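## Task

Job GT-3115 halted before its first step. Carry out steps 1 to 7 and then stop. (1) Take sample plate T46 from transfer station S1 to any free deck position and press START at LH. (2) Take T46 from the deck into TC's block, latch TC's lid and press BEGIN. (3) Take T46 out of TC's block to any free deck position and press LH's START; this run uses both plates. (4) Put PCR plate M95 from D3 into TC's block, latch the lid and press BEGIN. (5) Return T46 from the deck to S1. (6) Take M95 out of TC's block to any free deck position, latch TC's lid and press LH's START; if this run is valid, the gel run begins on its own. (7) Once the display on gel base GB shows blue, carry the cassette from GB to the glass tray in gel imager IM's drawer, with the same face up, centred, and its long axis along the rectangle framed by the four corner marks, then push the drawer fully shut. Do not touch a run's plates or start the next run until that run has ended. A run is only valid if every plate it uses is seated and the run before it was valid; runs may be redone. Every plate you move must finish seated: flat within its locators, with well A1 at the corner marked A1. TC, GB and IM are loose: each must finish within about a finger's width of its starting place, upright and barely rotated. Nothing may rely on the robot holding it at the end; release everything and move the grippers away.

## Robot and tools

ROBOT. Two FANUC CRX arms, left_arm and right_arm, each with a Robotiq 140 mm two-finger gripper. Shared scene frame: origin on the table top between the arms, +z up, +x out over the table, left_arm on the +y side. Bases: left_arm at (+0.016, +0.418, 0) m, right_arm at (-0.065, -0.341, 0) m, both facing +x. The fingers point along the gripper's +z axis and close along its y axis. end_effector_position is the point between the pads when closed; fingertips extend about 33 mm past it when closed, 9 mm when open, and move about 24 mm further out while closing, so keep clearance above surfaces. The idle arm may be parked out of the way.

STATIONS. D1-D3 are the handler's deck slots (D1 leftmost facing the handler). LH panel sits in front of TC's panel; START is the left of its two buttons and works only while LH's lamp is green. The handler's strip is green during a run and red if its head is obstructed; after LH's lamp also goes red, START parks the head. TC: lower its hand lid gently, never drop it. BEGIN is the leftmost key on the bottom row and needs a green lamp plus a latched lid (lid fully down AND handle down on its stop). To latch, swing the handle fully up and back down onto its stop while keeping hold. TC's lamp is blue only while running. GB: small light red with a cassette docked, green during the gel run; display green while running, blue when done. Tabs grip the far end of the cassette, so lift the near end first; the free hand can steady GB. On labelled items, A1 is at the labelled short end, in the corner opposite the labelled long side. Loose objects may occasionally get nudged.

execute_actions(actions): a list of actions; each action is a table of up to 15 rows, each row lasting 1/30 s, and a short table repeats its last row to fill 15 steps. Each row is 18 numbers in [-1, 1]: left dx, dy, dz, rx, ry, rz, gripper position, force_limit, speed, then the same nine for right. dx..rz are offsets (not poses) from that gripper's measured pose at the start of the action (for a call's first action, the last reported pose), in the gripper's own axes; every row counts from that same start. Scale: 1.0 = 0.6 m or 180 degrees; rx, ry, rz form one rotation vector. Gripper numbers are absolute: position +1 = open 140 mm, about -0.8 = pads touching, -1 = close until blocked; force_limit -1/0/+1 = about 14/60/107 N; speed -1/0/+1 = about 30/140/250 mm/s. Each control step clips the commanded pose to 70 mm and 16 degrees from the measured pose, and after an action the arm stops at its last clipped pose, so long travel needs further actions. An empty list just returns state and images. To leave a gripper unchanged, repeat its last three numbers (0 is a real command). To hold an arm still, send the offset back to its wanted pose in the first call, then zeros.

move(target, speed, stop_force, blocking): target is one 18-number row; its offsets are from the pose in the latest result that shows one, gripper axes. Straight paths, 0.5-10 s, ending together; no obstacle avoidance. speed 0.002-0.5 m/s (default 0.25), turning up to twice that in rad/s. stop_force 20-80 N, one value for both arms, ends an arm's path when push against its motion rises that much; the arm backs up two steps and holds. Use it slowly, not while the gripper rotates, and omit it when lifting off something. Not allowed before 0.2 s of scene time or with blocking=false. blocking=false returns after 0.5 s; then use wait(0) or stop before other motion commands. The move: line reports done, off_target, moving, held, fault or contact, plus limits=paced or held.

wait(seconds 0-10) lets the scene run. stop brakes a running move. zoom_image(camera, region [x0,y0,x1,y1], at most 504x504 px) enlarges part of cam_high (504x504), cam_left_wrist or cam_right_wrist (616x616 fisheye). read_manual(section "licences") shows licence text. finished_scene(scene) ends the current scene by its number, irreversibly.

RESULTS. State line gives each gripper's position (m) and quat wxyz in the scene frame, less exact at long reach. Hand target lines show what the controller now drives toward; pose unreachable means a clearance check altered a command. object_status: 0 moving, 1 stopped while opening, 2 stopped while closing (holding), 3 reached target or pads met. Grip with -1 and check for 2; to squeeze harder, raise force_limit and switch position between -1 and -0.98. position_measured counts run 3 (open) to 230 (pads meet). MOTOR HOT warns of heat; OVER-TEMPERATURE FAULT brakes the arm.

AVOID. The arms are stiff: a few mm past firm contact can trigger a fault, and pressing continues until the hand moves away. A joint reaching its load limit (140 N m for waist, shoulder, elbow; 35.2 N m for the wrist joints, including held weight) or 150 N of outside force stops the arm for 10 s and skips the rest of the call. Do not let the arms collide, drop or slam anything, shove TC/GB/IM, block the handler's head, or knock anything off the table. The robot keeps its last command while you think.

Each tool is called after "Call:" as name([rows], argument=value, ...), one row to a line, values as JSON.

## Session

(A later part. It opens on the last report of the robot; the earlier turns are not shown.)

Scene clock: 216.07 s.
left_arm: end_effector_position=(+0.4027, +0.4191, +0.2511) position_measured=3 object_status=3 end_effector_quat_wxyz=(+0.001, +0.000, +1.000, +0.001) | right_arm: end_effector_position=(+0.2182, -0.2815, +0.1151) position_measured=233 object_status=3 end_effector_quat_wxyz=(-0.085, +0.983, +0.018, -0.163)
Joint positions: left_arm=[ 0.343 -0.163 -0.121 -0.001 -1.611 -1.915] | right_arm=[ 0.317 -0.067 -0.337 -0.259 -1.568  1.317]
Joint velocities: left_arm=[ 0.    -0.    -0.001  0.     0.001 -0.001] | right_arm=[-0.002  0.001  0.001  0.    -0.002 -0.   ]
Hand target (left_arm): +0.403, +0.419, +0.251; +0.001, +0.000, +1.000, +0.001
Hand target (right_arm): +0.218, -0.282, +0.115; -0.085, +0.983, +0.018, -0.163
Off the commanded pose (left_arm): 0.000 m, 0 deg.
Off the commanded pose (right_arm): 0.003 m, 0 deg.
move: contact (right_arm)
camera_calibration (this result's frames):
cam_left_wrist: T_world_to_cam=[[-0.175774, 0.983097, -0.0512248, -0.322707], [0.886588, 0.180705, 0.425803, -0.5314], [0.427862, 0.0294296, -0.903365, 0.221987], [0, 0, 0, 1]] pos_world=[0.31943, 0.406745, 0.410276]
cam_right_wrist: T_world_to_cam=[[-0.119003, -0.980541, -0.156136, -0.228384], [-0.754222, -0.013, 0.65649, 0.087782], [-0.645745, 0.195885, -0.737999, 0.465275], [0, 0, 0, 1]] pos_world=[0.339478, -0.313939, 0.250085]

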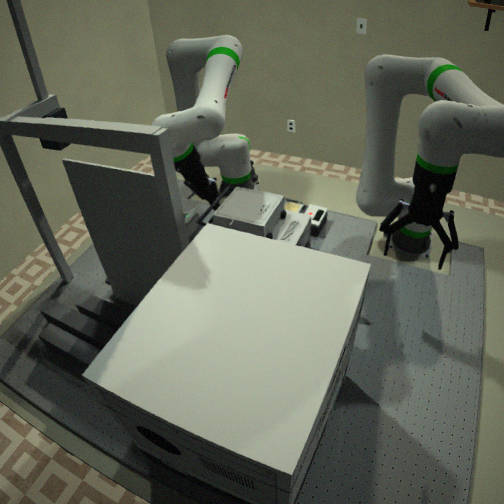

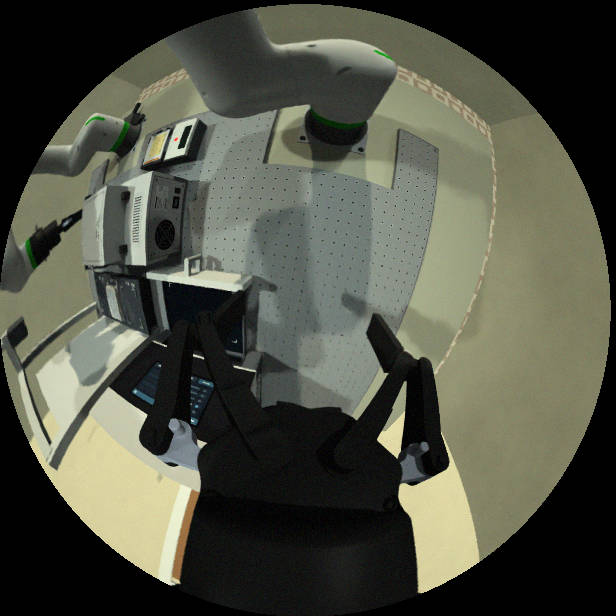

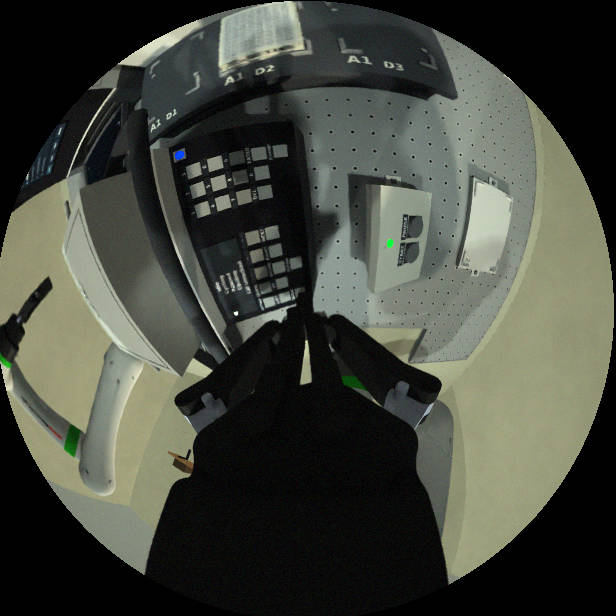

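Call:
execute_actions([
  [[0,0,0,0,0,0,1,0,0,0,0,-0.02,0,0,0,-1,0,0.3],[0,0,0,0,0,0,1,0,0,0,0,-0.04,0,0,0.03,-1,0,0.3],[0,0,0,0,0,0,1,0,0,0,0,-0.06,0,0,0.1,-1,0,0.3]],
  [[0,0,0,0,0,0,1,0,0,0.0386,0.068,-0.0553,0,0,0.1,-1,0,0.3]],
])

Call:
move(target=[0,0,0,0,0,0,1,0,0,0.3631,-0.4011,-0.1028,0.1542,0.0259,0.7998,-1,0,0.3], speed=0.5)

Scene clock: 218.67 s.
left_arm: end_effector_position=(+0.4027, +0.4191, +0.2511) position_measured=3 object_status=3 end_effector_quat_wxyz=(+0.001, +0.000, +1.000, +0.001) | right_arm: end_effector_position=(+0.2497, -0.3375, +0.1684) position_measured=233 object_status=3 end_effector_quat_wxyz=(-0.031, +0.940, -0.287, -0.182)
Joint positions: left_arm=[ 0.343 -0.163 -0.121 -0.001 -1.611 -1.915] | right_arm=[ 0.163 -0.015 -0.17  -0.218 -1.715  0.808]
Joint velocities: left_arm=[-0.     0.001 -0.001 -0.001  0.002  0.   ] | right_arm=[-0.001  0.     0.003  0.    -0.    -0.   ]
Hand target (left_arm): +0.403, +0.419, +0.251; +0.001, +0.000, +1.000, +0.001
Hand target (right_arm): +0.250, -0.338, +0.168; -0.031, +0.940, -0.287, -0.182
Off the commanded pose (left_arm): 0.000 m, 0 deg.
Off the commanded pose (right_arm): 0.000 m, 0 deg.
camera_calibration (this result's frames):
cam_left_wrist: T_world_to_cam=[[-0.175774, 0.983097, -0.0512248, -0.322707], [0.886588, 0.180705, 0.425803, -0.5314], [0.427862, 0.0294296, -0.903365, 0.221987], [0, 0, 0, 1]] pos_world=[0.31943, 0.406745, 0.410276]
cam_right_wrist: T_world_to_cam=[[-0.650082, -0.756933, 0.0666808, -0.100664], [-0.531969, 0.516018, 0.671368, 0.196399], [-0.542589, 0.400972, -0.738119, 0.579452], [0, 0, 0, 1]] pos_world=[0.353443, -0.409886, 0.302561]

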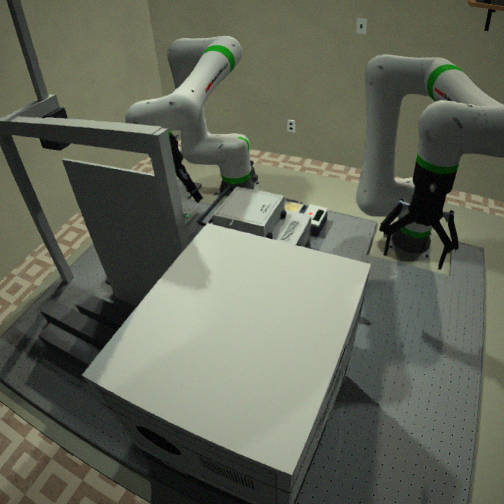

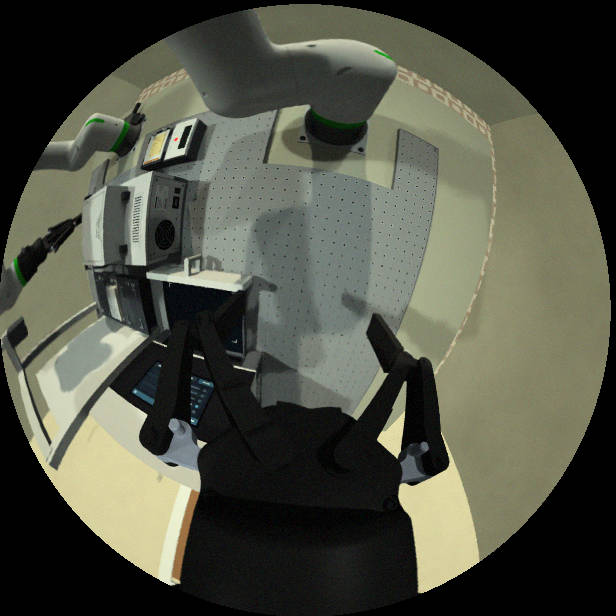

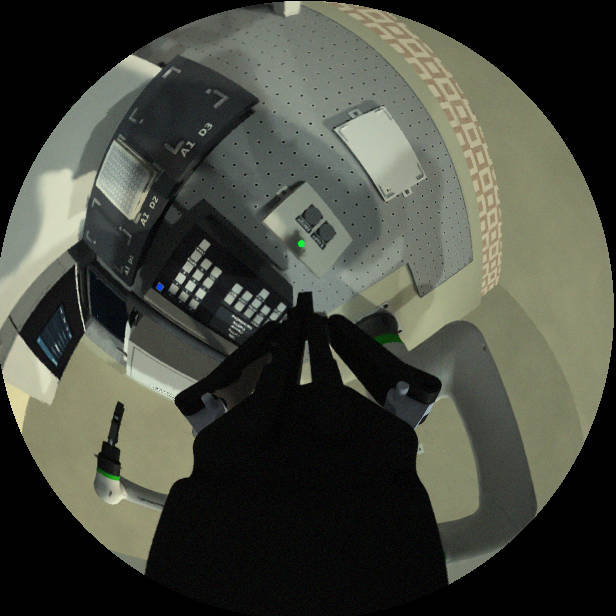

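Scene clock: 221.73 s.
left_arm: end_effector_position=(+0.4027, +0.4191, +0.2511) position_measured=3 object_status=3 end_effector_quat_wxyz=(+0.001, +0.000, +1.000, +0.001) | right_arm: end_effector_position=(+0.5698, -0.2613, +0.1366) position_measured=233 object_status=3 end_effector_quat_wxyz=(+0.000, +0.000, +1.000, +0.000)
Joint positions: left_arm=[ 0.343 -0.163 -0.121 -0.001 -1.611 -1.915] | right_arm=[ 0.32   0.507  0.39  -0.001 -1.453 -1.9  ]
Joint velocities: left_arm=[0.    0.    0.001 0.001 0.    0.   ] | right_arm=[-0.     0.001  0.001 -0.001 -0.    -0.   ]
Hand target (left_arm): +0.403, +0.419, +0.251; +0.001, +0.000, +1.000, +0.001
Hand target (right_arm): +0.570, -0.261, +0.137; +0.000, +0.000, +1.000, +0.000
Off the commanded pose (left_arm): 0.000 m, 0 deg.
Off the commanded pose (right_arm): 0.001 m, 0 deg.
move: done
camera_calibration (this result's frames):
cam_left_wrist: T_world_to_cam=[[-0.175774, 0.983097, -0.0512248, -0.322707], [0.886588, 0.180705, 0.425803, -0.5314], [0.427862, 0.0294296, -0.903365, 0.221987], [0, 0, 0, 1]] pos_world=[0.31943, 0.406745, 0.410276]
cam_right_wrist: T_world_to_cam=[[0.124859, 0.991856, -0.0251406, 0.195134], [0.922668, -0.106757, 0.370521, -0.601852], [0.36482, -0.0694593, -0.928484, 0.0851814], [0, 0, 0, 1]] pos_world=[0.49987, -0.251881, 0.306994]

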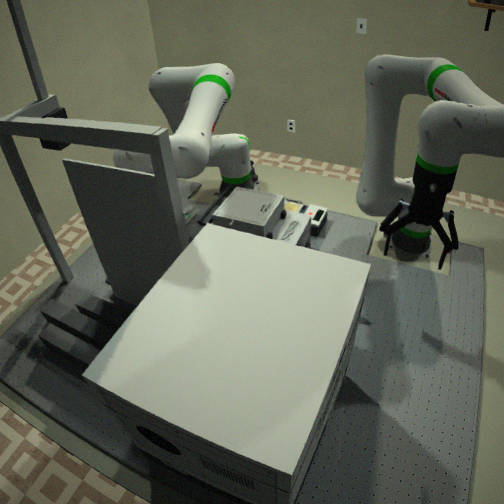

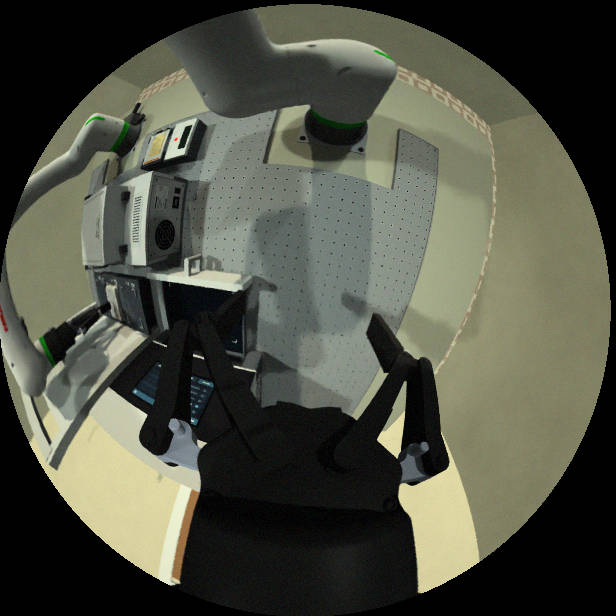

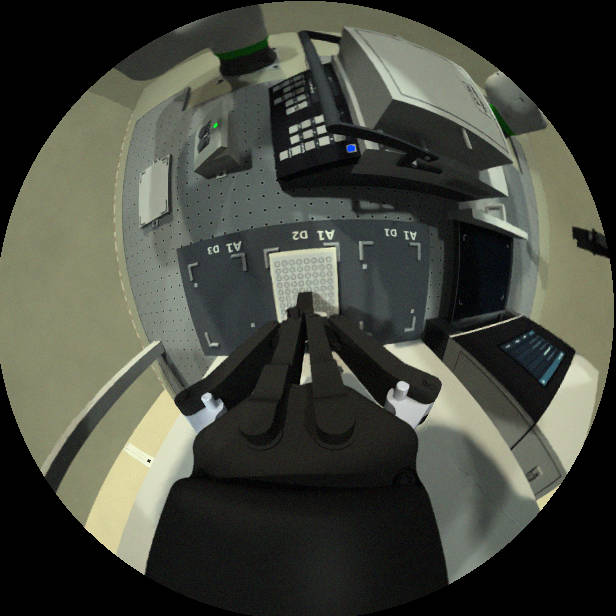

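Call:
execute_actions([
  [[0,0,0,0,0,0,1,0,0,-0.0003,-0.0008,0,0,0,0,0.34,-0.2,1]],
  [[0,0,0,0,0,0,1,0,0,0,0,0.014,0,0,0,0.34,-0.2,1],[0,0,0,0,0,0,1,0,0,0,0,0.028,0,0,0,0.34,-0.2,1],[0,0,0,0,0,0,1,0,0,0,0,0.042,0,0,0,0.34,-0.2,1],[0,0,0,0,0,0,1,0,0,0,0,0.055,0,0,0,0.34,-0.2,1]],
  [[0,0,0,0,0,0,1,0,0,0,0,0,0,0,0,-1,-0.2,-0.4]],
  [[0,0,0,0,0,0,1,0,0,0,0,-0.008,0,0,0,-1,-0.2,-0.4],[0,0,0,0,0,0,1,0,0,0,0,-0.018,0,0,0,-1,-0.2,-0.4],[0,0,0,0,0,0,1,0,0,0,0,-0.03,0,0,0,-1,-0.2,-0.4],[0,0,0,0,0,0,1,0,0,0,0,-0.045,0,0,0,-1,-0.2,-0.4],[0,0,0,0,0,0,1,0,0,0,0,-0.06,0,0,0,-1,-0.2,-0.4]],
  [[0,0,0,0,0,0,1,0,0,0.1085,-0.1244,0.0103,0,0,0,-1,-0.2,-0.4]],
  [[0,0,0,0,0,0,1,0,0,0.1085,-0.1244,0.0103,0,0,0,-1,-0.2,-0.4]],
  [[0,0,0,0,0,0,1,0,0,0.1085,-0.1244,0.0103,0,0,0,-1,-0.2,-0.4]],
  [[0,0,0,0,0,0,1,0,0,0.1085,-0.1244,0.0103,0,0,0,-1,-0.2,-0.4]],
])

Scene clock: 227.27 s.
left_arm: end_effector_position=(+0.4027, +0.4191, +0.2511) position_measured=3 object_status=3 end_effector_quat_wxyz=(+0.001, +0.000, +1.000, +0.001) | right_arm: end_effector_position=(+0.3097, -0.5605, +0.1142) position_measured=109 object_status=2 end_effector_quat_wxyz=(-0.001, -0.000, +1.000, +0.000)
Joint positions: left_arm=[ 0.343 -0.163 -0.121 -0.001 -1.611 -1.915] | right_arm=[-0.235  0.008 -0.285  0.    -1.279 -1.343]
Joint velocities: left_arm=[-0.    -0.    -0.    -0.001 -0.     0.   ] | right_arm=[-0.004  0.002  0.002 -0.002 -0.005  0.004]
Hand target (left_arm): +0.403, +0.419, +0.251; +0.001, +0.000, +1.000, +0.001
Hand target (right_arm): +0.310, -0.561, +0.114; -0.001, -0.000, +1.000, +0.000
Off the commanded pose (left_arm): 0.000 m, 0 deg.
Off the commanded pose (right_arm): 0.000 m, 0 deg.
camera_calibration (this result's frames):
cam_left_wrist: T_world_to_cam=[[-0.175774, 0.983097, -0.0512248, -0.322707], [0.886588, 0.180705, 0.425803, -0.5314], [0.427862, 0.0294296, -0.903365, 0.221987], [0, 0, 0, 1]] pos_world=[0.31943, 0.406745, 0.410276]
cam_right_wrist: T_world_to_cam=[[0.123636, 0.991987, -0.0260148, 0.524416], [0.923363, -0.105401, 0.369178, -0.384797], [0.363477, -0.0696646, -0.928995, 0.138835], [0, 0, 0, 1]] pos_world=[0.240007, -0.5511, 0.284678]

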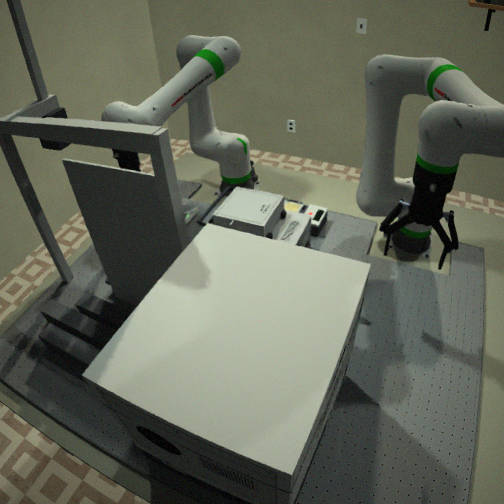

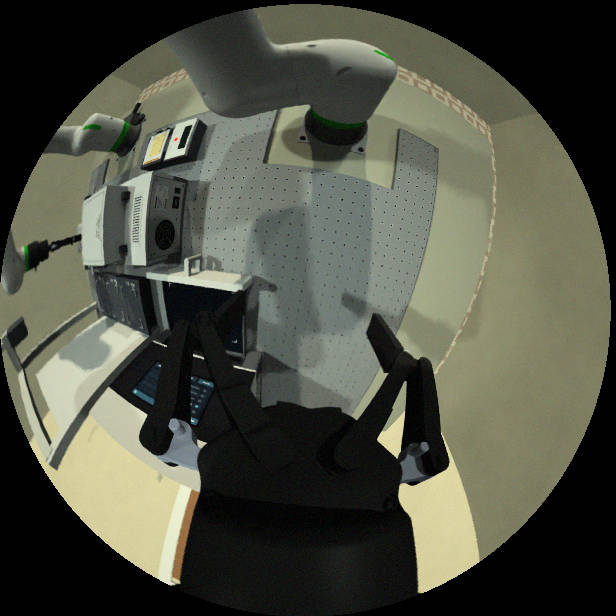

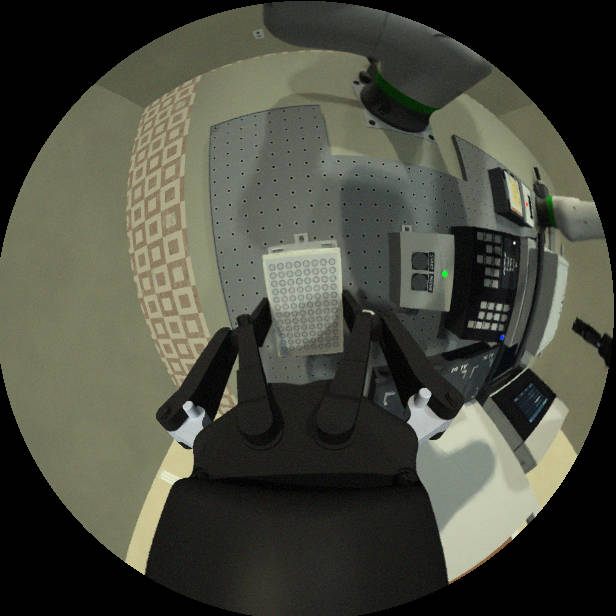

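Call:
execute_actions([
  [[0,0,0,0,0,0,1,0,0,0.0002,0.0003,0.0865,0,0,0,-1,-0.2,-0.4]],
])

Call:
move(target=[0,0,0,0,0,0,1,0,0,0,0,0.017,0,0,0,-1,-0.2,-0.4], speed=0.009, stop_force=20)

Scene clock: 227.90 s.
left_arm: end_effector_position=(+0.4027, +0.4191, +0.2511) position_measured=3 object_status=3 end_effector_quat_wxyz=(+0.001, +0.000, +1.000, +0.001) | right_arm: end_effector_position=(+0.3096, -0.5601, +0.0623) position_measured=109 object_status=2 end_effector_quat_wxyz=(-0.001, -0.001, +1.000, +0.000)
Joint positions: left_arm=[ 0.343 -0.163 -0.121 -0.001 -1.611 -1.915] | right_arm=[-0.235  0.054 -0.367 -0.    -1.151 -1.344]
Joint velocities: left_arm=[-0.    -0.     0.    -0.001  0.002  0.   ] | right_arm=[ 0.001  0.    -0.    -0.001  0.     0.   ]
Hand target (left_arm): +0.403, +0.419, +0.251; +0.001, +0.000, +1.000, +0.001
Hand target (right_arm): +0.310, -0.560, +0.062; -0.001, -0.001, +1.000, +0.000
Off the commanded pose (left_arm): 0.000 m, 0 deg.
Off the commanded pose (right_arm): 0.000 m, 0 deg.
camera_calibration (this result's frames):
cam_left_wrist: T_world_to_cam=[[-0.175774, 0.983097, -0.051225, -0.322706], [0.886588, 0.180705, 0.425803, -0.5314], [0.427862, 0.0294294, -0.903365, 0.221987], [0, 0, 0, 1]] pos_world=[0.31943, 0.406745, 0.410276]
cam_right_wrist: T_world_to_cam=[[0.123194, 0.992045, -0.0258682, 0.522837], [0.923382, -0.10504, 0.369233, -0.365288], [0.363579, -0.0693736, -0.928977, 0.0908237], [0, 0, 0, 1]] pos_world=[0.239868, -0.550746, 0.232774]

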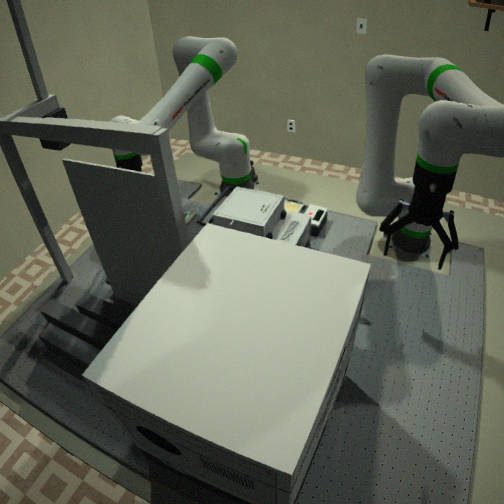

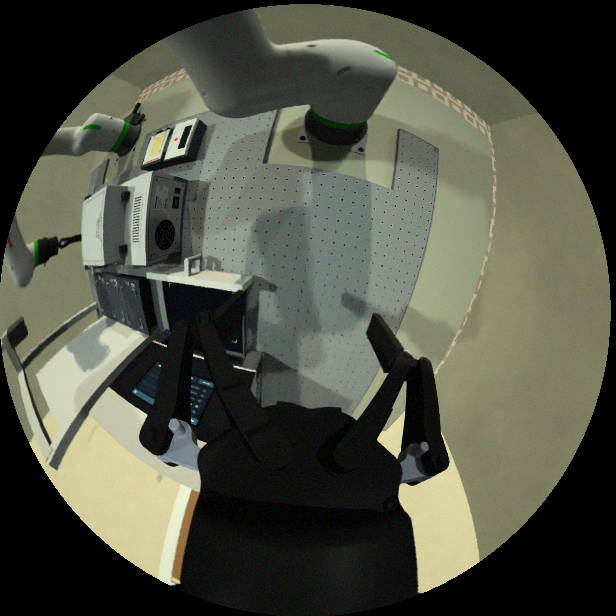

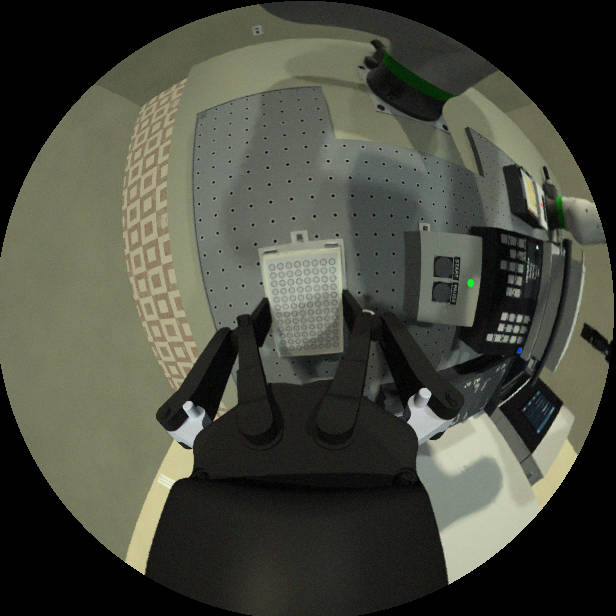

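Scene clock: 229.00 s.
left_arm: end_effector_position=(+0.4027, +0.4191, +0.2511) position_measured=3 object_status=3 end_effector_quat_wxyz=(+0.001, +0.000, +1.000, +0.001) | right_arm: end_effector_position=(+0.3096, -0.5601, +0.0554) position_measured=109 object_status=2 end_effector_quat_wxyz=(-0.001, -0.001, +1.000, +0.000)
Joint positions: left_arm=[ 0.343 -0.163 -0.121 -0.001 -1.611 -1.915] | right_arm=[-0.235  0.061 -0.377 -0.    -1.134 -1.344]
Joint velocities: left_arm=[-0.001  0.001 -0.001 -0.    -0.001 -0.   ] | right_arm=[ 0.    -0.001  0.002 -0.    -0.002 -0.   ]
Hand target (left_arm): +0.403, +0.419, +0.251; +0.001, +0.000, +1.000, +0.001
Hand target (right_arm): +0.310, -0.560, +0.055; -0.001, -0.001, +1.000, +0.000
Off the commanded pose (left_arm): 0.000 m, 0 deg.
Off the commanded pose (right_arm): 0.003 m, 0 deg.
move: contact (right_arm)
camera_calibration (this result's frames):
cam_left_wrist: T_world_to_cam=[[-0.175774, 0.983097, -0.0512248, -0.322707], [0.886588, 0.180705, 0.425803, -0.5314], [0.427862, 0.0294296, -0.903365, 0.221986], [0, 0, 0, 1]] pos_world=[0.31943, 0.406745, 0.410276]
cam_right_wrist: T_world_to_cam=[[0.123123, 0.992054, -0.0258736, 0.522655], [0.923418, -0.104977, 0.369159, -0.362673], [0.36351, -0.0693441, -0.929006, 0.0844075], [0, 0, 0, 1]] pos_world=[0.239865, -0.550721, 0.225822]

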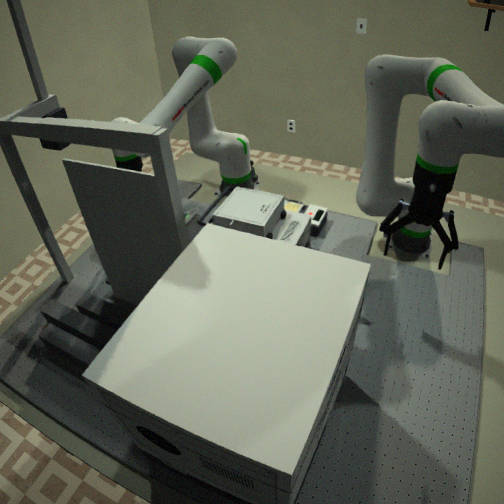

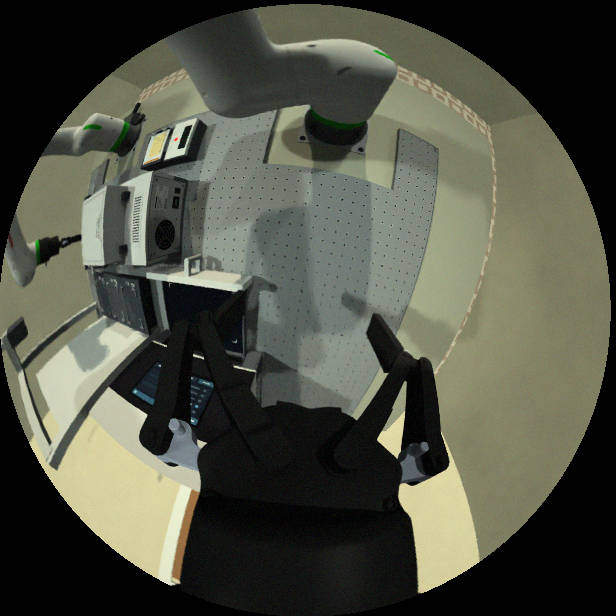

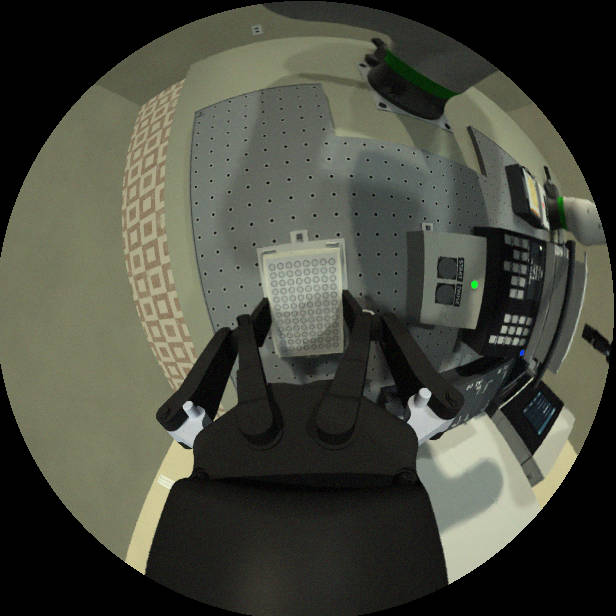

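Call:
zoom_image(camera="cam_right_wrist", region=[230, 220, 390, 380])

Region (230, 220, 390, 380) of cam_right_wrist's 616x616 image, scaled by 3.150, with more detail than that image has.

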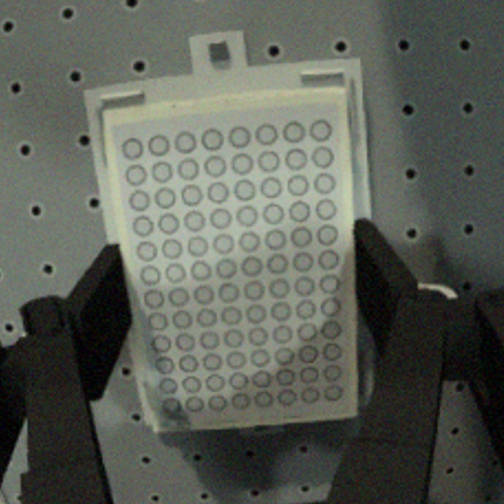

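Call:
execute_actions([
  [[0,0,0,0,0,0,1,0,0,0,0,0,0,0,0,0.34,-0.2,0],[0,0,0,0,0,0,1,0,0,0,0,0,0,0,0,0.34,-0.2,0],[0,0,0,0,0,0,1,0,0,0,0,0,0,0,0,0.34,-0.2,0],[0,0,0,0,0,0,1,0,0,0,0,0,0,0,0,0.34,-0.2,0],[0,0,0,0,0,0,1,0,0,0,0,0,0,0,0,0.34,-0.2,0],[0,0,0,0,0,0,1,0,0,0,0,0,0,0,0,0.34,-0.2,0],[0,0,0,0,0,0,1,0,0,0,0,-0.01,0,0,0,0.34,-0.2,0],[0,0,0,0,0,0,1,0,0,0,0,-0.02,0,0,0,0.34,-0.2,0],[0,0,0,0,0,0,1,0,0,0,0,-0.033,0,0,0,0.34,-0.2,0]],
  [[0,0,0,0,0,0,1,0,0,0,0,-0.085,0,0,-0.125,0.34,-0.2,0]],
  [[0,0,0,0,0,0,1,0,0,-0.0116,0.089,0,0,0,-0.125,-0.45,-0.6,0]],
  [[0,0,0,0,0,0,1,0,0,-0.0448,0.0778,0,0,0,-0.125,-0.45,-0.6,0]],
  [[0,0,0,0,0,0,1,0,0,-0.0711,0.0547,0,0,0,-0.125,-0.45,-0.6,0]],
])

Call:
move(target=[0,0,0,0,0,0,1,0,0,-0.171,-0.0112,-0.165,0.2677,-0.2677,-0.4429,-0.45,-0.6,0], speed=0.5)

Scene clock: 232.43 s.
left_arm: end_effector_position=(+0.4027, +0.4191, +0.2511) position_measured=3 object_status=3 end_effector_quat_wxyz=(+0.001, +0.000, +1.000, +0.001) | right_arm: end_effector_position=(+0.2679, -0.4044, +0.1265) position_measured=186 object_status=3 end_effector_quat_wxyz=(+0.001, +0.707, -0.707, +0.001)
Joint positions: left_arm=[ 0.343 -0.163 -0.121 -0.001 -1.611 -1.915] | right_arm=[ 0.198 -0.261 -0.492  0.002 -1.34  -0.207]
Joint velocities: left_arm=[ 0.     0.     0.001  0.002 -0.     0.   ] | right_arm=[-0.    -0.    -0.001 -0.004  0.001  0.003]
Hand target (left_arm): +0.403, +0.419, +0.251; +0.001, +0.000, +1.000, +0.001
Hand target (right_arm): +0.268, -0.404, +0.126; +0.000, +0.707, -0.707, +0.001
Off the commanded pose (left_arm): 0.000 m, 0 deg.
Off the commanded pose (right_arm): 0.000 m, 0 deg.
camera_calibration (this result's frames):
cam_left_wrist: T_world_to_cam=[[-0.175774, 0.983097, -0.0512249, -0.322706], [0.886588, 0.180705, 0.425803, -0.5314], [0.427862, 0.0294296, -0.903365, 0.221987], [0, 0, 0, 1]] pos_world=[0.31943, 0.406745, 0.410276]
cam_right_wrist: T_world_to_cam=[[-0.991874, 0.12446, -0.0263755, 0.323121], [0.10609, 0.92356, 0.368487, 0.300897], [0.0702213, 0.362694, -0.929259, 0.429778], [0, 0, 0, 1]] pos_world=[0.258394, -0.47399, 0.297021]

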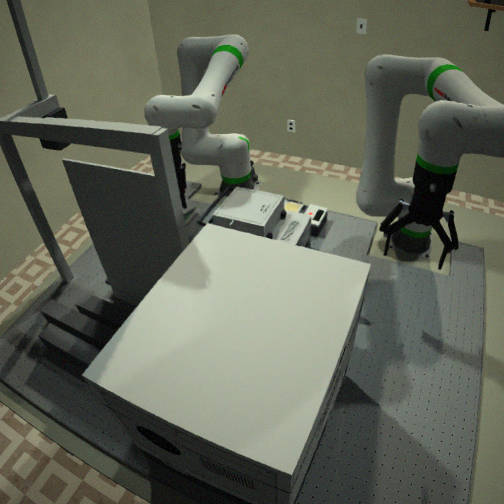

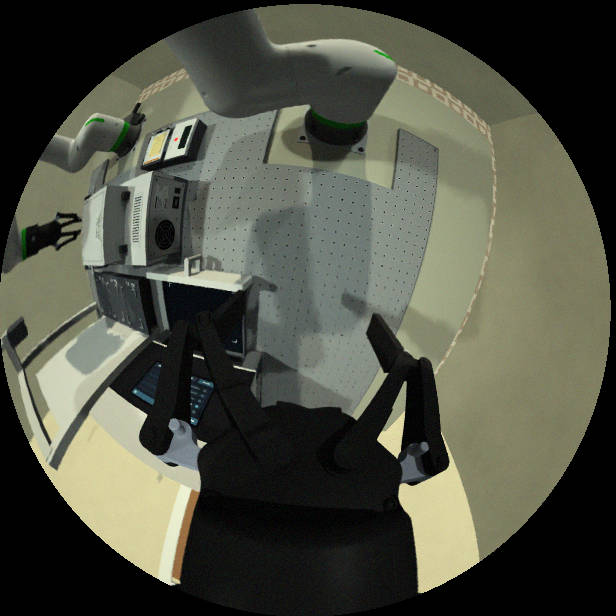

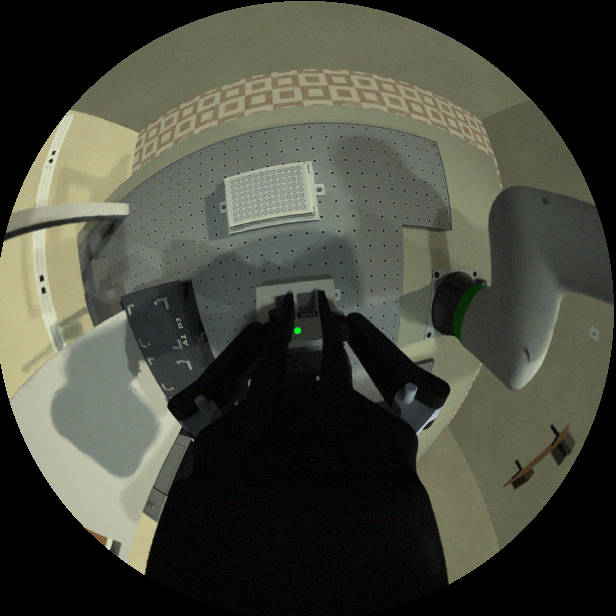

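Scene clock: 234.73 s.
left_arm: end_effector_position=(+0.4027, +0.4191, +0.2511) position_measured=3 object_status=3 end_effector_quat_wxyz=(+0.001, +0.000, +1.000, +0.001) | right_arm: end_effector_position=(+0.2737, -0.3019, +0.2244) position_measured=186 object_status=3 end_effector_quat_wxyz=(-0.514, +0.858, -0.006, -0.002)
Joint positions: left_arm=[ 0.343 -0.163 -0.121 -0.001 -1.611 -1.915] | right_arm=[-0.518  0.085 -0.147 -0.946 -1.884  2.023]
Joint velocities: left_arm=[ 0.001  0.    -0.001  0.001  0.001 -0.   ] | right_arm=[ 0.     0.001  0.002 -0.001  0.     0.   ]
Hand target (left_arm): +0.403, +0.419, +0.251; +0.001, +0.000, +1.000, +0.001
Hand target (right_arm): +0.274, -0.302, +0.224; -0.514, +0.858, -0.006, -0.002
Off the commanded pose (left_arm): 0.000 m, 0 deg.
Off the commanded pose (right_arm): 0.001 m, 0 deg.
move: done
camera_calibration (this result's frames):
cam_left_wrist: T_world_to_cam=[[-0.175774, 0.983097, -0.0512248, -0.322707], [0.886588, 0.180705, 0.425803, -0.5314], [0.427862, 0.0294295, -0.903365, 0.221987], [0, 0, 0, 1]] pos_world=[0.31943, 0.406745, 0.410276]
cam_right_wrist: T_world_to_cam=[[-0.136387, -0.443155, -0.886009, 0.106077], [-0.922703, -0.268706, 0.276434, 0.111869], [-0.360579, 0.855226, -0.372252, 0.624754], [0, 0, 0, 1]] pos_world=[0.342963, -0.457237, 0.295627]

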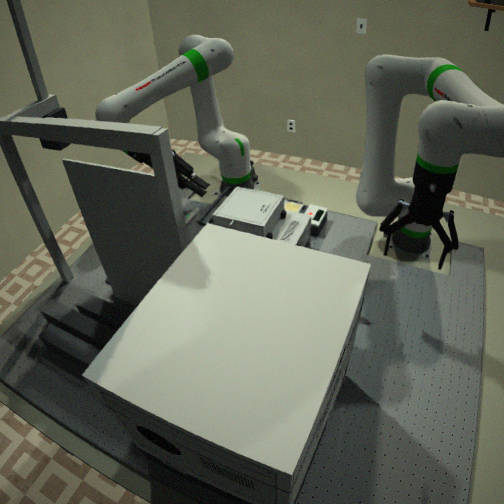

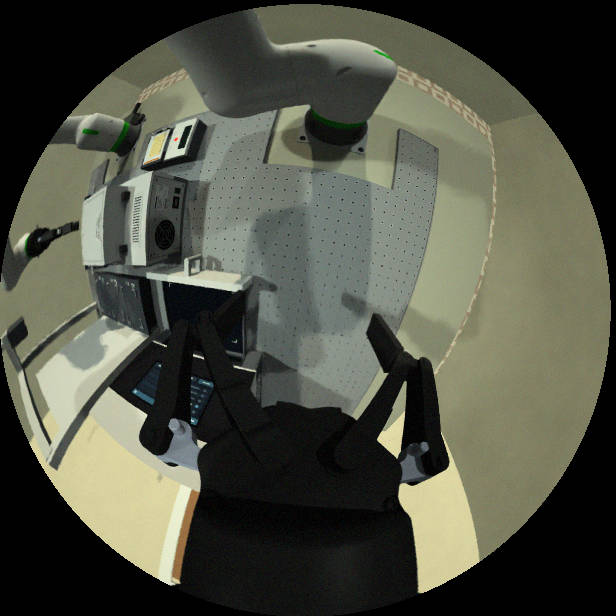

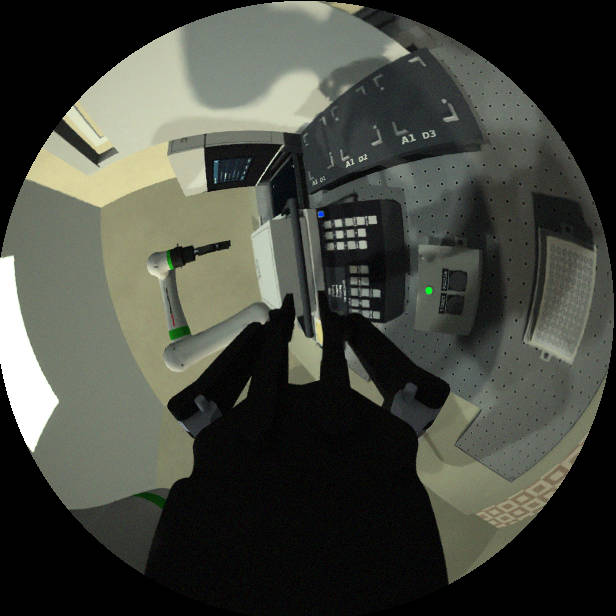

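Call:
wait(seconds=9.5)

Scene clock: 244.63 s.
left_arm: end_effector_position=(+0.4027, +0.4191, +0.2511) position_measured=3 object_status=3 end_effector_quat_wxyz=(+0.001, +0.000, +1.000, +0.001) | right_arm: end_effector_position=(+0.2737, -0.3019, +0.2244) position_measured=186 object_status=3 end_effector_quat_wxyz=(-0.514, +0.858, -0.006, -0.002)
Joint positions: left_arm=[ 0.343 -0.163 -0.121 -0.001 -1.611 -1.915] | right_arm=[-0.518  0.085 -0.147 -0.946 -1.884  2.023]
Joint velocities: left_arm=[-0.    -0.001  0.    -0.    -0.001 -0.   ] | right_arm=[-0.     0.     0.001  0.     0.     0.001]
Hand target (left_arm): +0.403, +0.419, +0.251; +0.001, +0.000, +1.000, +0.001
Hand target (right_arm): +0.274, -0.302, +0.224; -0.514, +0.858, -0.006, -0.002
Off the commanded pose (left_arm): 0.000 m, 0 deg.
Off the commanded pose (right_arm): 0.001 m, 0 deg.
wait: 9.50 s; at rest from the start
camera_calibration (this result's frames):
cam_left_wrist: T_world_to_cam=[[-0.175774, 0.983097, -0.0512247, -0.322707], [0.886588, 0.180705, 0.425803, -0.5314], [0.427862, 0.0294297, -0.903365, 0.221987], [0, 0, 0, 1]] pos_world=[0.31943, 0.406745, 0.410276]
cam_right_wrist: T_world_to_cam=[[-0.136395, -0.443131, -0.88602, 0.106087], [-0.922691, -0.268736, 0.276445, 0.11186], [-0.360607, 0.855229, -0.372218, 0.624748], [0, 0, 0, 1]] pos_world=[0.342971, -0.457231, 0.295614]

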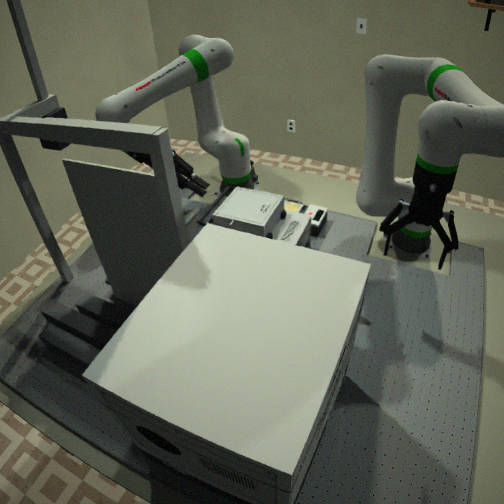

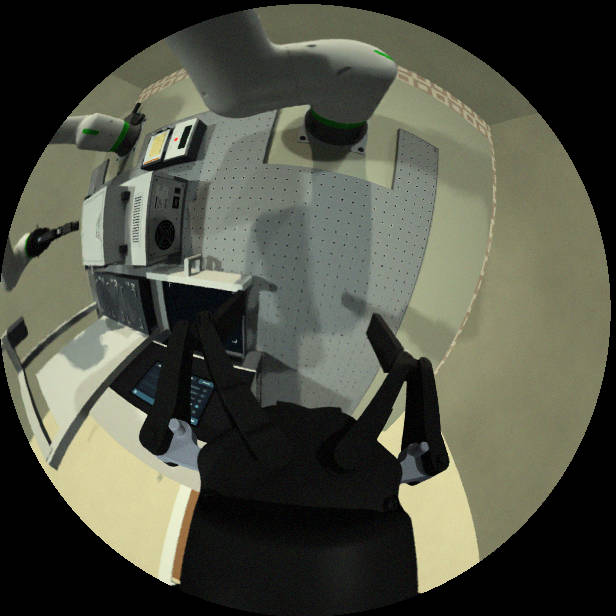

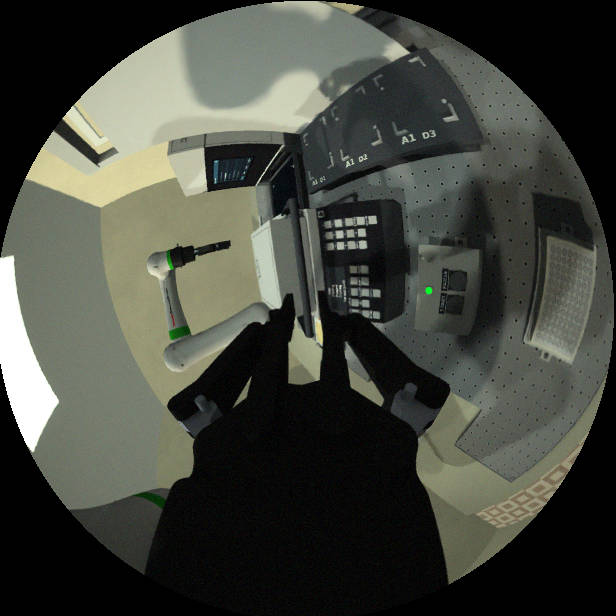

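Call:
execute_actions([
  [[0,0,0,0,0,0,1,0,0,0.0008,-0.0054,0,0.0009,-0.0007,-0.0085,-0.45,-0.6,0],[0,0,0,0,0,0,1,0,0,0.0008,-0.0054,0.04,0.0009,-0.0007,-0.0085,-0.45,-0.6,0],[0,0,0,0,0,0,1,0,0,0.0008,-0.0054,0.1115,0.0009,-0.0007,-0.0085,-0.45,-0.6,0]],
  [[0,0,0,0,0,0,1,0,0,0,0,0,0,0,0,-1,-0.9,0]],
  [[0,0,0,0,0,0,1,0,0,0,-0.0068,-0.0023,0,0,0,-1,-0.9,0],[0,0,0,0,0,0,1,0,0,0,-0.0137,-0.0046,0,0,0,-1,-0.9,0],[0,0,0,0,0,0,1,0,0,0,-0.0205,-0.0069,0,0,0,-1,-0.9,0],[0,0,0,0,0,0,1,0,0,0,-0.0273,-0.0092,0,0,0,-1,-0.9,0]],
  [[0,0,0,0,0,0,1,0,0,0,-0.062,-0.0009,-0.0722,0,0,-1,-0.9,0]],
  [[0,0,0,0,0,0,1,0,0,0,-0.0632,0.0077,-0.0722,0,0,-1,-0.9,0]],
  [[0,0,0,0,0,0,1,0,0,0,-0.0625,0.0155,-0.0722,0,0,-1,-0.9,0]],
  [[0,0,0,0,0,0,1,0,0,0,-0.0603,0.0193,-0.0722,0,0,-1,-0.9,0]],
  [[0,0,0,0,0,0,1,0,0,0,-0.002,0.0065,-0.0075,-0.006,0,-1,-0.9,0]],
  [[0,0,0,0,0,0,1,0,0,0,0,0,0,0,0,-0.98,-0.6,0],[0,0,0,0,0,0,1,0,0,0,0,0,0,0,0,-0.98,-0.6,0],[0,0,0,0,0,0,1,0,0,0,0,0,0,0,0,-0.98,-0.6,0],[0,0,0,0,0,0,1,0,0,0,-0.002,-0.004,0,0,0,-0.98,-0.6,0],[0,0,0,0,0,0,1,0,0,0,-0.0045,-0.008,0,0,0,-0.98,-0.6,0],[0,0,0,0,0,0,1,0,0,0,-0.007,-0.012,0,0,0,-0.98,-0.6,0]],
  [[0,0,0,0,0,0,1,0,0,0,-0.025,-0.0076,-0.0093,0,0,-0.98,-0.6,0],[0,0,0,0,0,0,1,0,0,0,-0.05,-0.0151,-0.0185,0,0,-0.98,-0.6,0],[0,0,0,0,0,0,1,0,0,0,-0.0748,-0.0227,-0.0278,0,0,-0.98,-0.6,0]],
  [[0,0,0,0,0,0,1,0,0,0,-0.0779,-0.0088,-0.0278,0,0,-0.98,-0.6,0]],
  [[0,0,0,0,0,0,1,0,0,0,-0.0778,0.0072,-0.0278,0,0,-0.98,-0.6,0]],
  [[0,0,0,0,0,0,1,0,0,0,-0.0729,0.023,-0.0278,0,0,-0.98,-0.6,0]],
  [[0,0,0,0,0,0,1,0,0,0,-0.0155,0.0081,0,0,0,-0.98,-0.6,0],[0,0,0,0,0,0,1,0,0,0,-0.031,0.0162,0,0,0,-0.98,-0.6,0],[0,0,0,0,0,0,1,0,0,0,-0.0465,0.0243,0,0,0,-0.98,-0.6,0],[0,0,0,0,0,0,1,0,0,0,-0.062,0.0324,0,0,0,-0.98,-0.6,0]],
  [[0,0,0,0,0,0,1,0,0,0,-0.0015,0.0013,0,0,0,-0.98,-0.6,0],[0,0,0,0,0,0,1,0,0,0,-0.003,0.0025,0,0,0,-0.98,-0.6,0],[0,0,0,0,0,0,1,0,0,0,-0.0045,0.0038,0,0,0,-0.98,-0.6,0],[0,0,0,0,0,0,1,0,0,0,-0.006,0.005,0,0,0,-0.98,-0.6,0],[0,0,0,0,0,0,1,0,0,0,-0.006,0.005,0,0,0,-0.98,-0.6,0],[0,0,0,0,0,0,1,0,0,0,-0.006,0.005,0,0,0,-0.98,-0.6,0],[0,0,0,0,0,0,1,0,0,0,-0.006,0.005,0,0,0,-0.98,-0.6,0],[0,0,0,0,0,0,1,0,0,0,-0.006,0.005,0,0,0,-0.98,-0.6,0],[0,0,0,0,0,0,1,0,0,0,-0.006,0.005,0,0,0,-0.45,-0.6,0]],
  [[0,0,0,0,0,0,1,0,0,0,0,-0.1,0,0,0,-0.45,-0.6,0]],
  [[0,0,0,0,0,0,1,0,0,0,0,-0.085,0,0,0,-0.45,-0.6,0]],
])

Scene clock: 253.73 s.
left_arm: end_effector_position=(+0.4027, +0.4191, +0.2511) position_measured=3 object_status=3 end_effector_quat_wxyz=(+0.001, +0.000, +1.000, +0.001) | right_arm: end_effector_position=(+0.2707, +0.1169, +0.3875) position_measured=186 object_status=3 end_effector_quat_wxyz=(+0.086, +0.996, +0.005, +0.006)
Joint positions: left_arm=[ 0.343 -0.163 -0.121 -0.001 -1.611 -1.915] | right_arm=[ 1.205  0.589  1.08   0.089 -2.216  0.414]
Joint velocities: left_arm=[-0.     0.     0.    -0.    -0.001 -0.   ] | right_arm=[-0.013  0.107  0.188 -0.016 -0.118  0.008]
Hand target (left_arm): +0.403, +0.419, +0.251; +0.001, +0.000, +1.000, +0.001
Hand target (right_arm): +0.271, +0.117, +0.388; +0.086, +0.996, +0.004, +0.005
Off the commanded pose (left_arm): 0.000 m, 0 deg.
Off the commanded pose (right_arm): 0.000 m, 0 deg.
camera_calibration (this result's frames):
cam_left_wrist: T_world_to_cam=[[-0.175774, 0.983097, -0.0512247, -0.322707], [0.886588, 0.180705, 0.425803, -0.531401], [0.427862, 0.0294298, -0.903365, 0.221986], [0, 0, 0, 1]] pos_world=[0.31943, 0.406746, 0.410276]
cam_right_wrist: T_world_to_cam=[[-0.116173, -0.982985, 0.14228, 0.0949627], [-0.928063, 0.158464, 0.337028, 0.104536], [-0.35384, -0.0928919, -0.930682, 0.651622], [0, 0, 0, 1]] pos_world=[0.338617, 0.137312, 0.55771]

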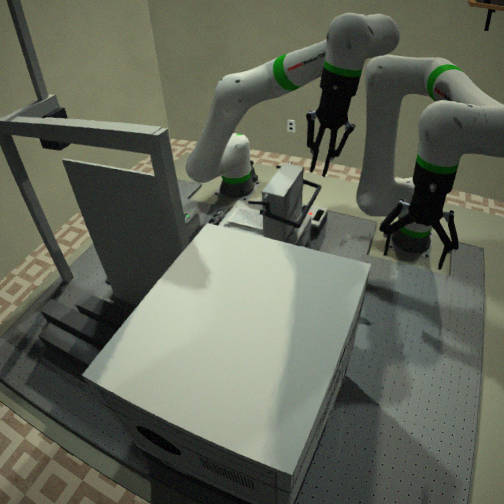

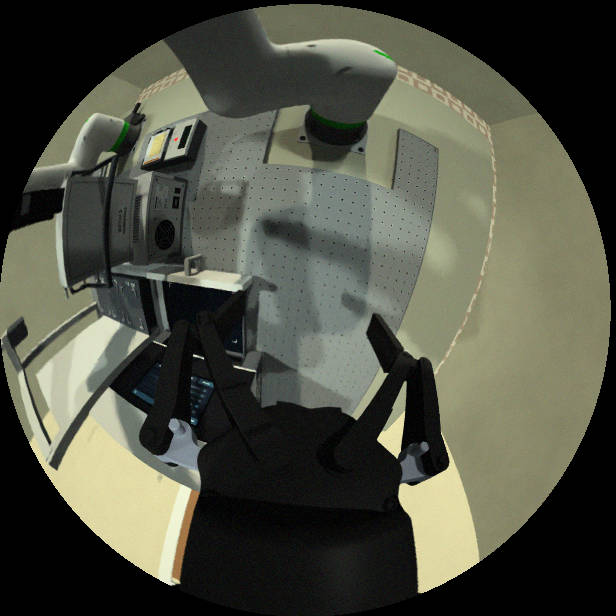

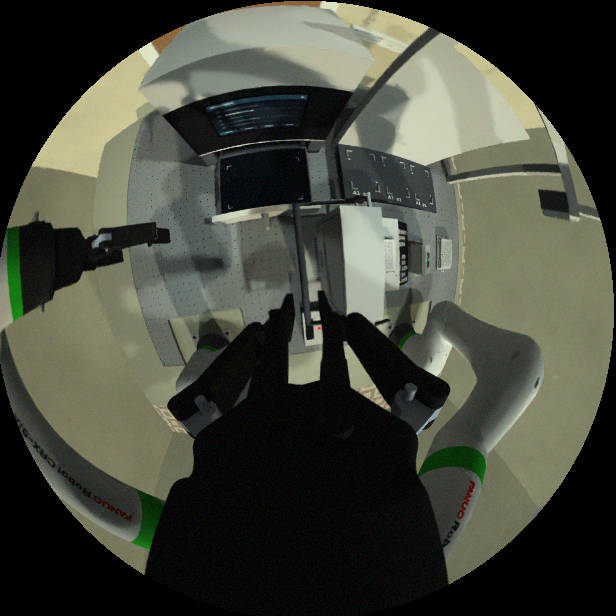

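Call:
move(target=[0,0,0,0,0,0,1,0,0,0.0562,0.3535,0.0622,0.04045,-0.0456,0.49555,0.34,-0.2,0], speed=0.5)

Scene clock: 256.33 s.
left_arm: end_effector_position=(+0.4027, +0.4191, +0.2511) position_measured=3 object_status=3 end_effector_quat_wxyz=(+0.001, +0.000, +1.000, +0.001) | right_arm: end_effector_position=(+0.3074, -0.0983, +0.3872) position_measured=86 object_status=3 end_effector_quat_wxyz=(+0.000, +0.714, -0.700, -0.000)
Joint positions: left_arm=[ 0.343 -0.163 -0.121 -0.001 -1.611 -1.915] | right_arm=[ 0.865  0.054  0.408 -0.001 -1.926 -0.855]
Joint velocities: left_arm=[ 0.    -0.    -0.001  0.001  0.001  0.   ] | right_arm=[ 0.    -0.001 -0.001  0.    -0.    -0.   ]
Hand target (left_arm): +0.403, +0.419, +0.251; +0.001, +0.000, +1.000, +0.001
Hand target (right_arm): +0.307, -0.098, +0.387; +0.000, +0.714, -0.700, -0.000
Off the commanded pose (left_arm): 0.000 m, 0 deg.
Off the commanded pose (right_arm): 0.001 m, 0 deg.
move: done
camera_calibration (this result's frames):
cam_left_wrist: T_world_to_cam=[[-0.175774, 0.983097, -0.0512248, -0.322707], [0.886588, 0.180705, 0.425803, -0.5314], [0.427862, 0.0294296, -0.903365, 0.221987], [0, 0, 0, 1]] pos_world=[0.31943, 0.406745, 0.410276]
cam_right_wrist: T_world_to_cam=[[-0.994109, 0.105464, -0.0250021, 0.3293], [0.0888063, 0.924795, 0.369956, -0.0771787], [0.062139, 0.365556, -0.928713, 0.560746], [0, 0, 0, 1]] pos_world=[0.29937, -0.168339, 0.557558]

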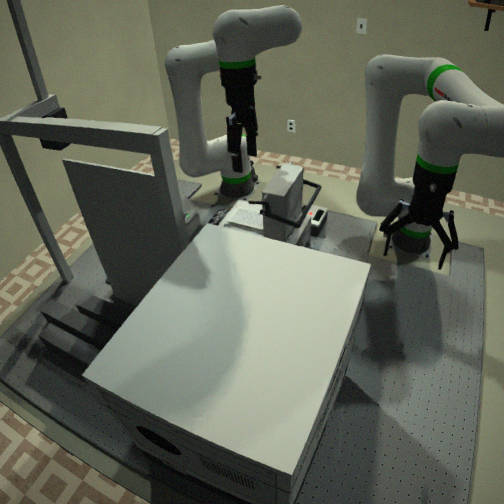

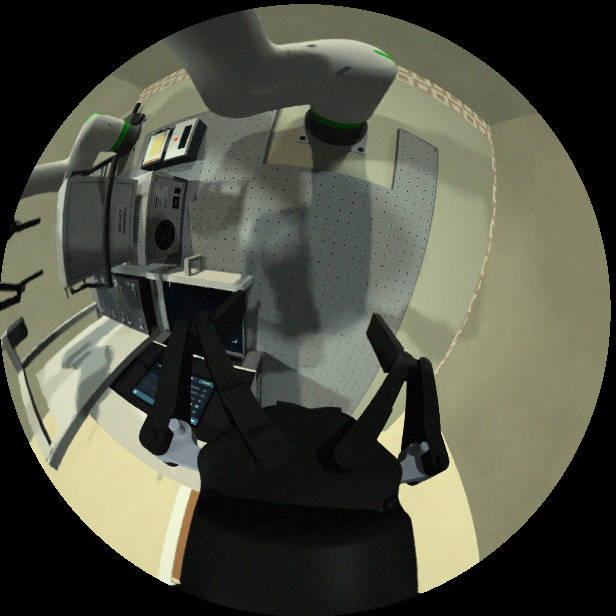

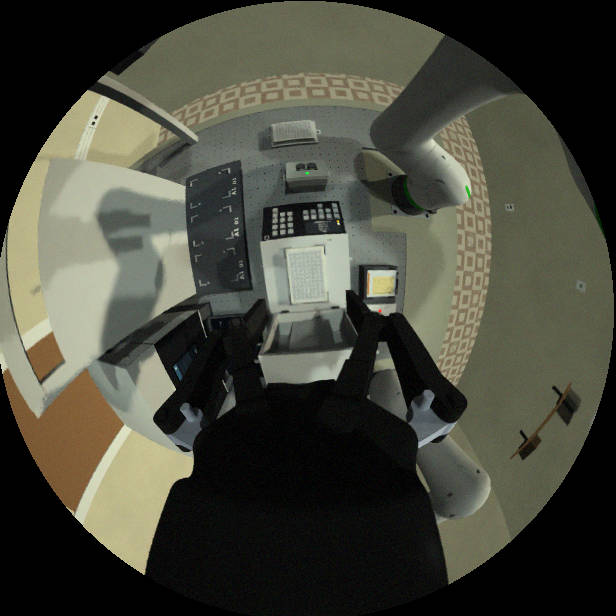

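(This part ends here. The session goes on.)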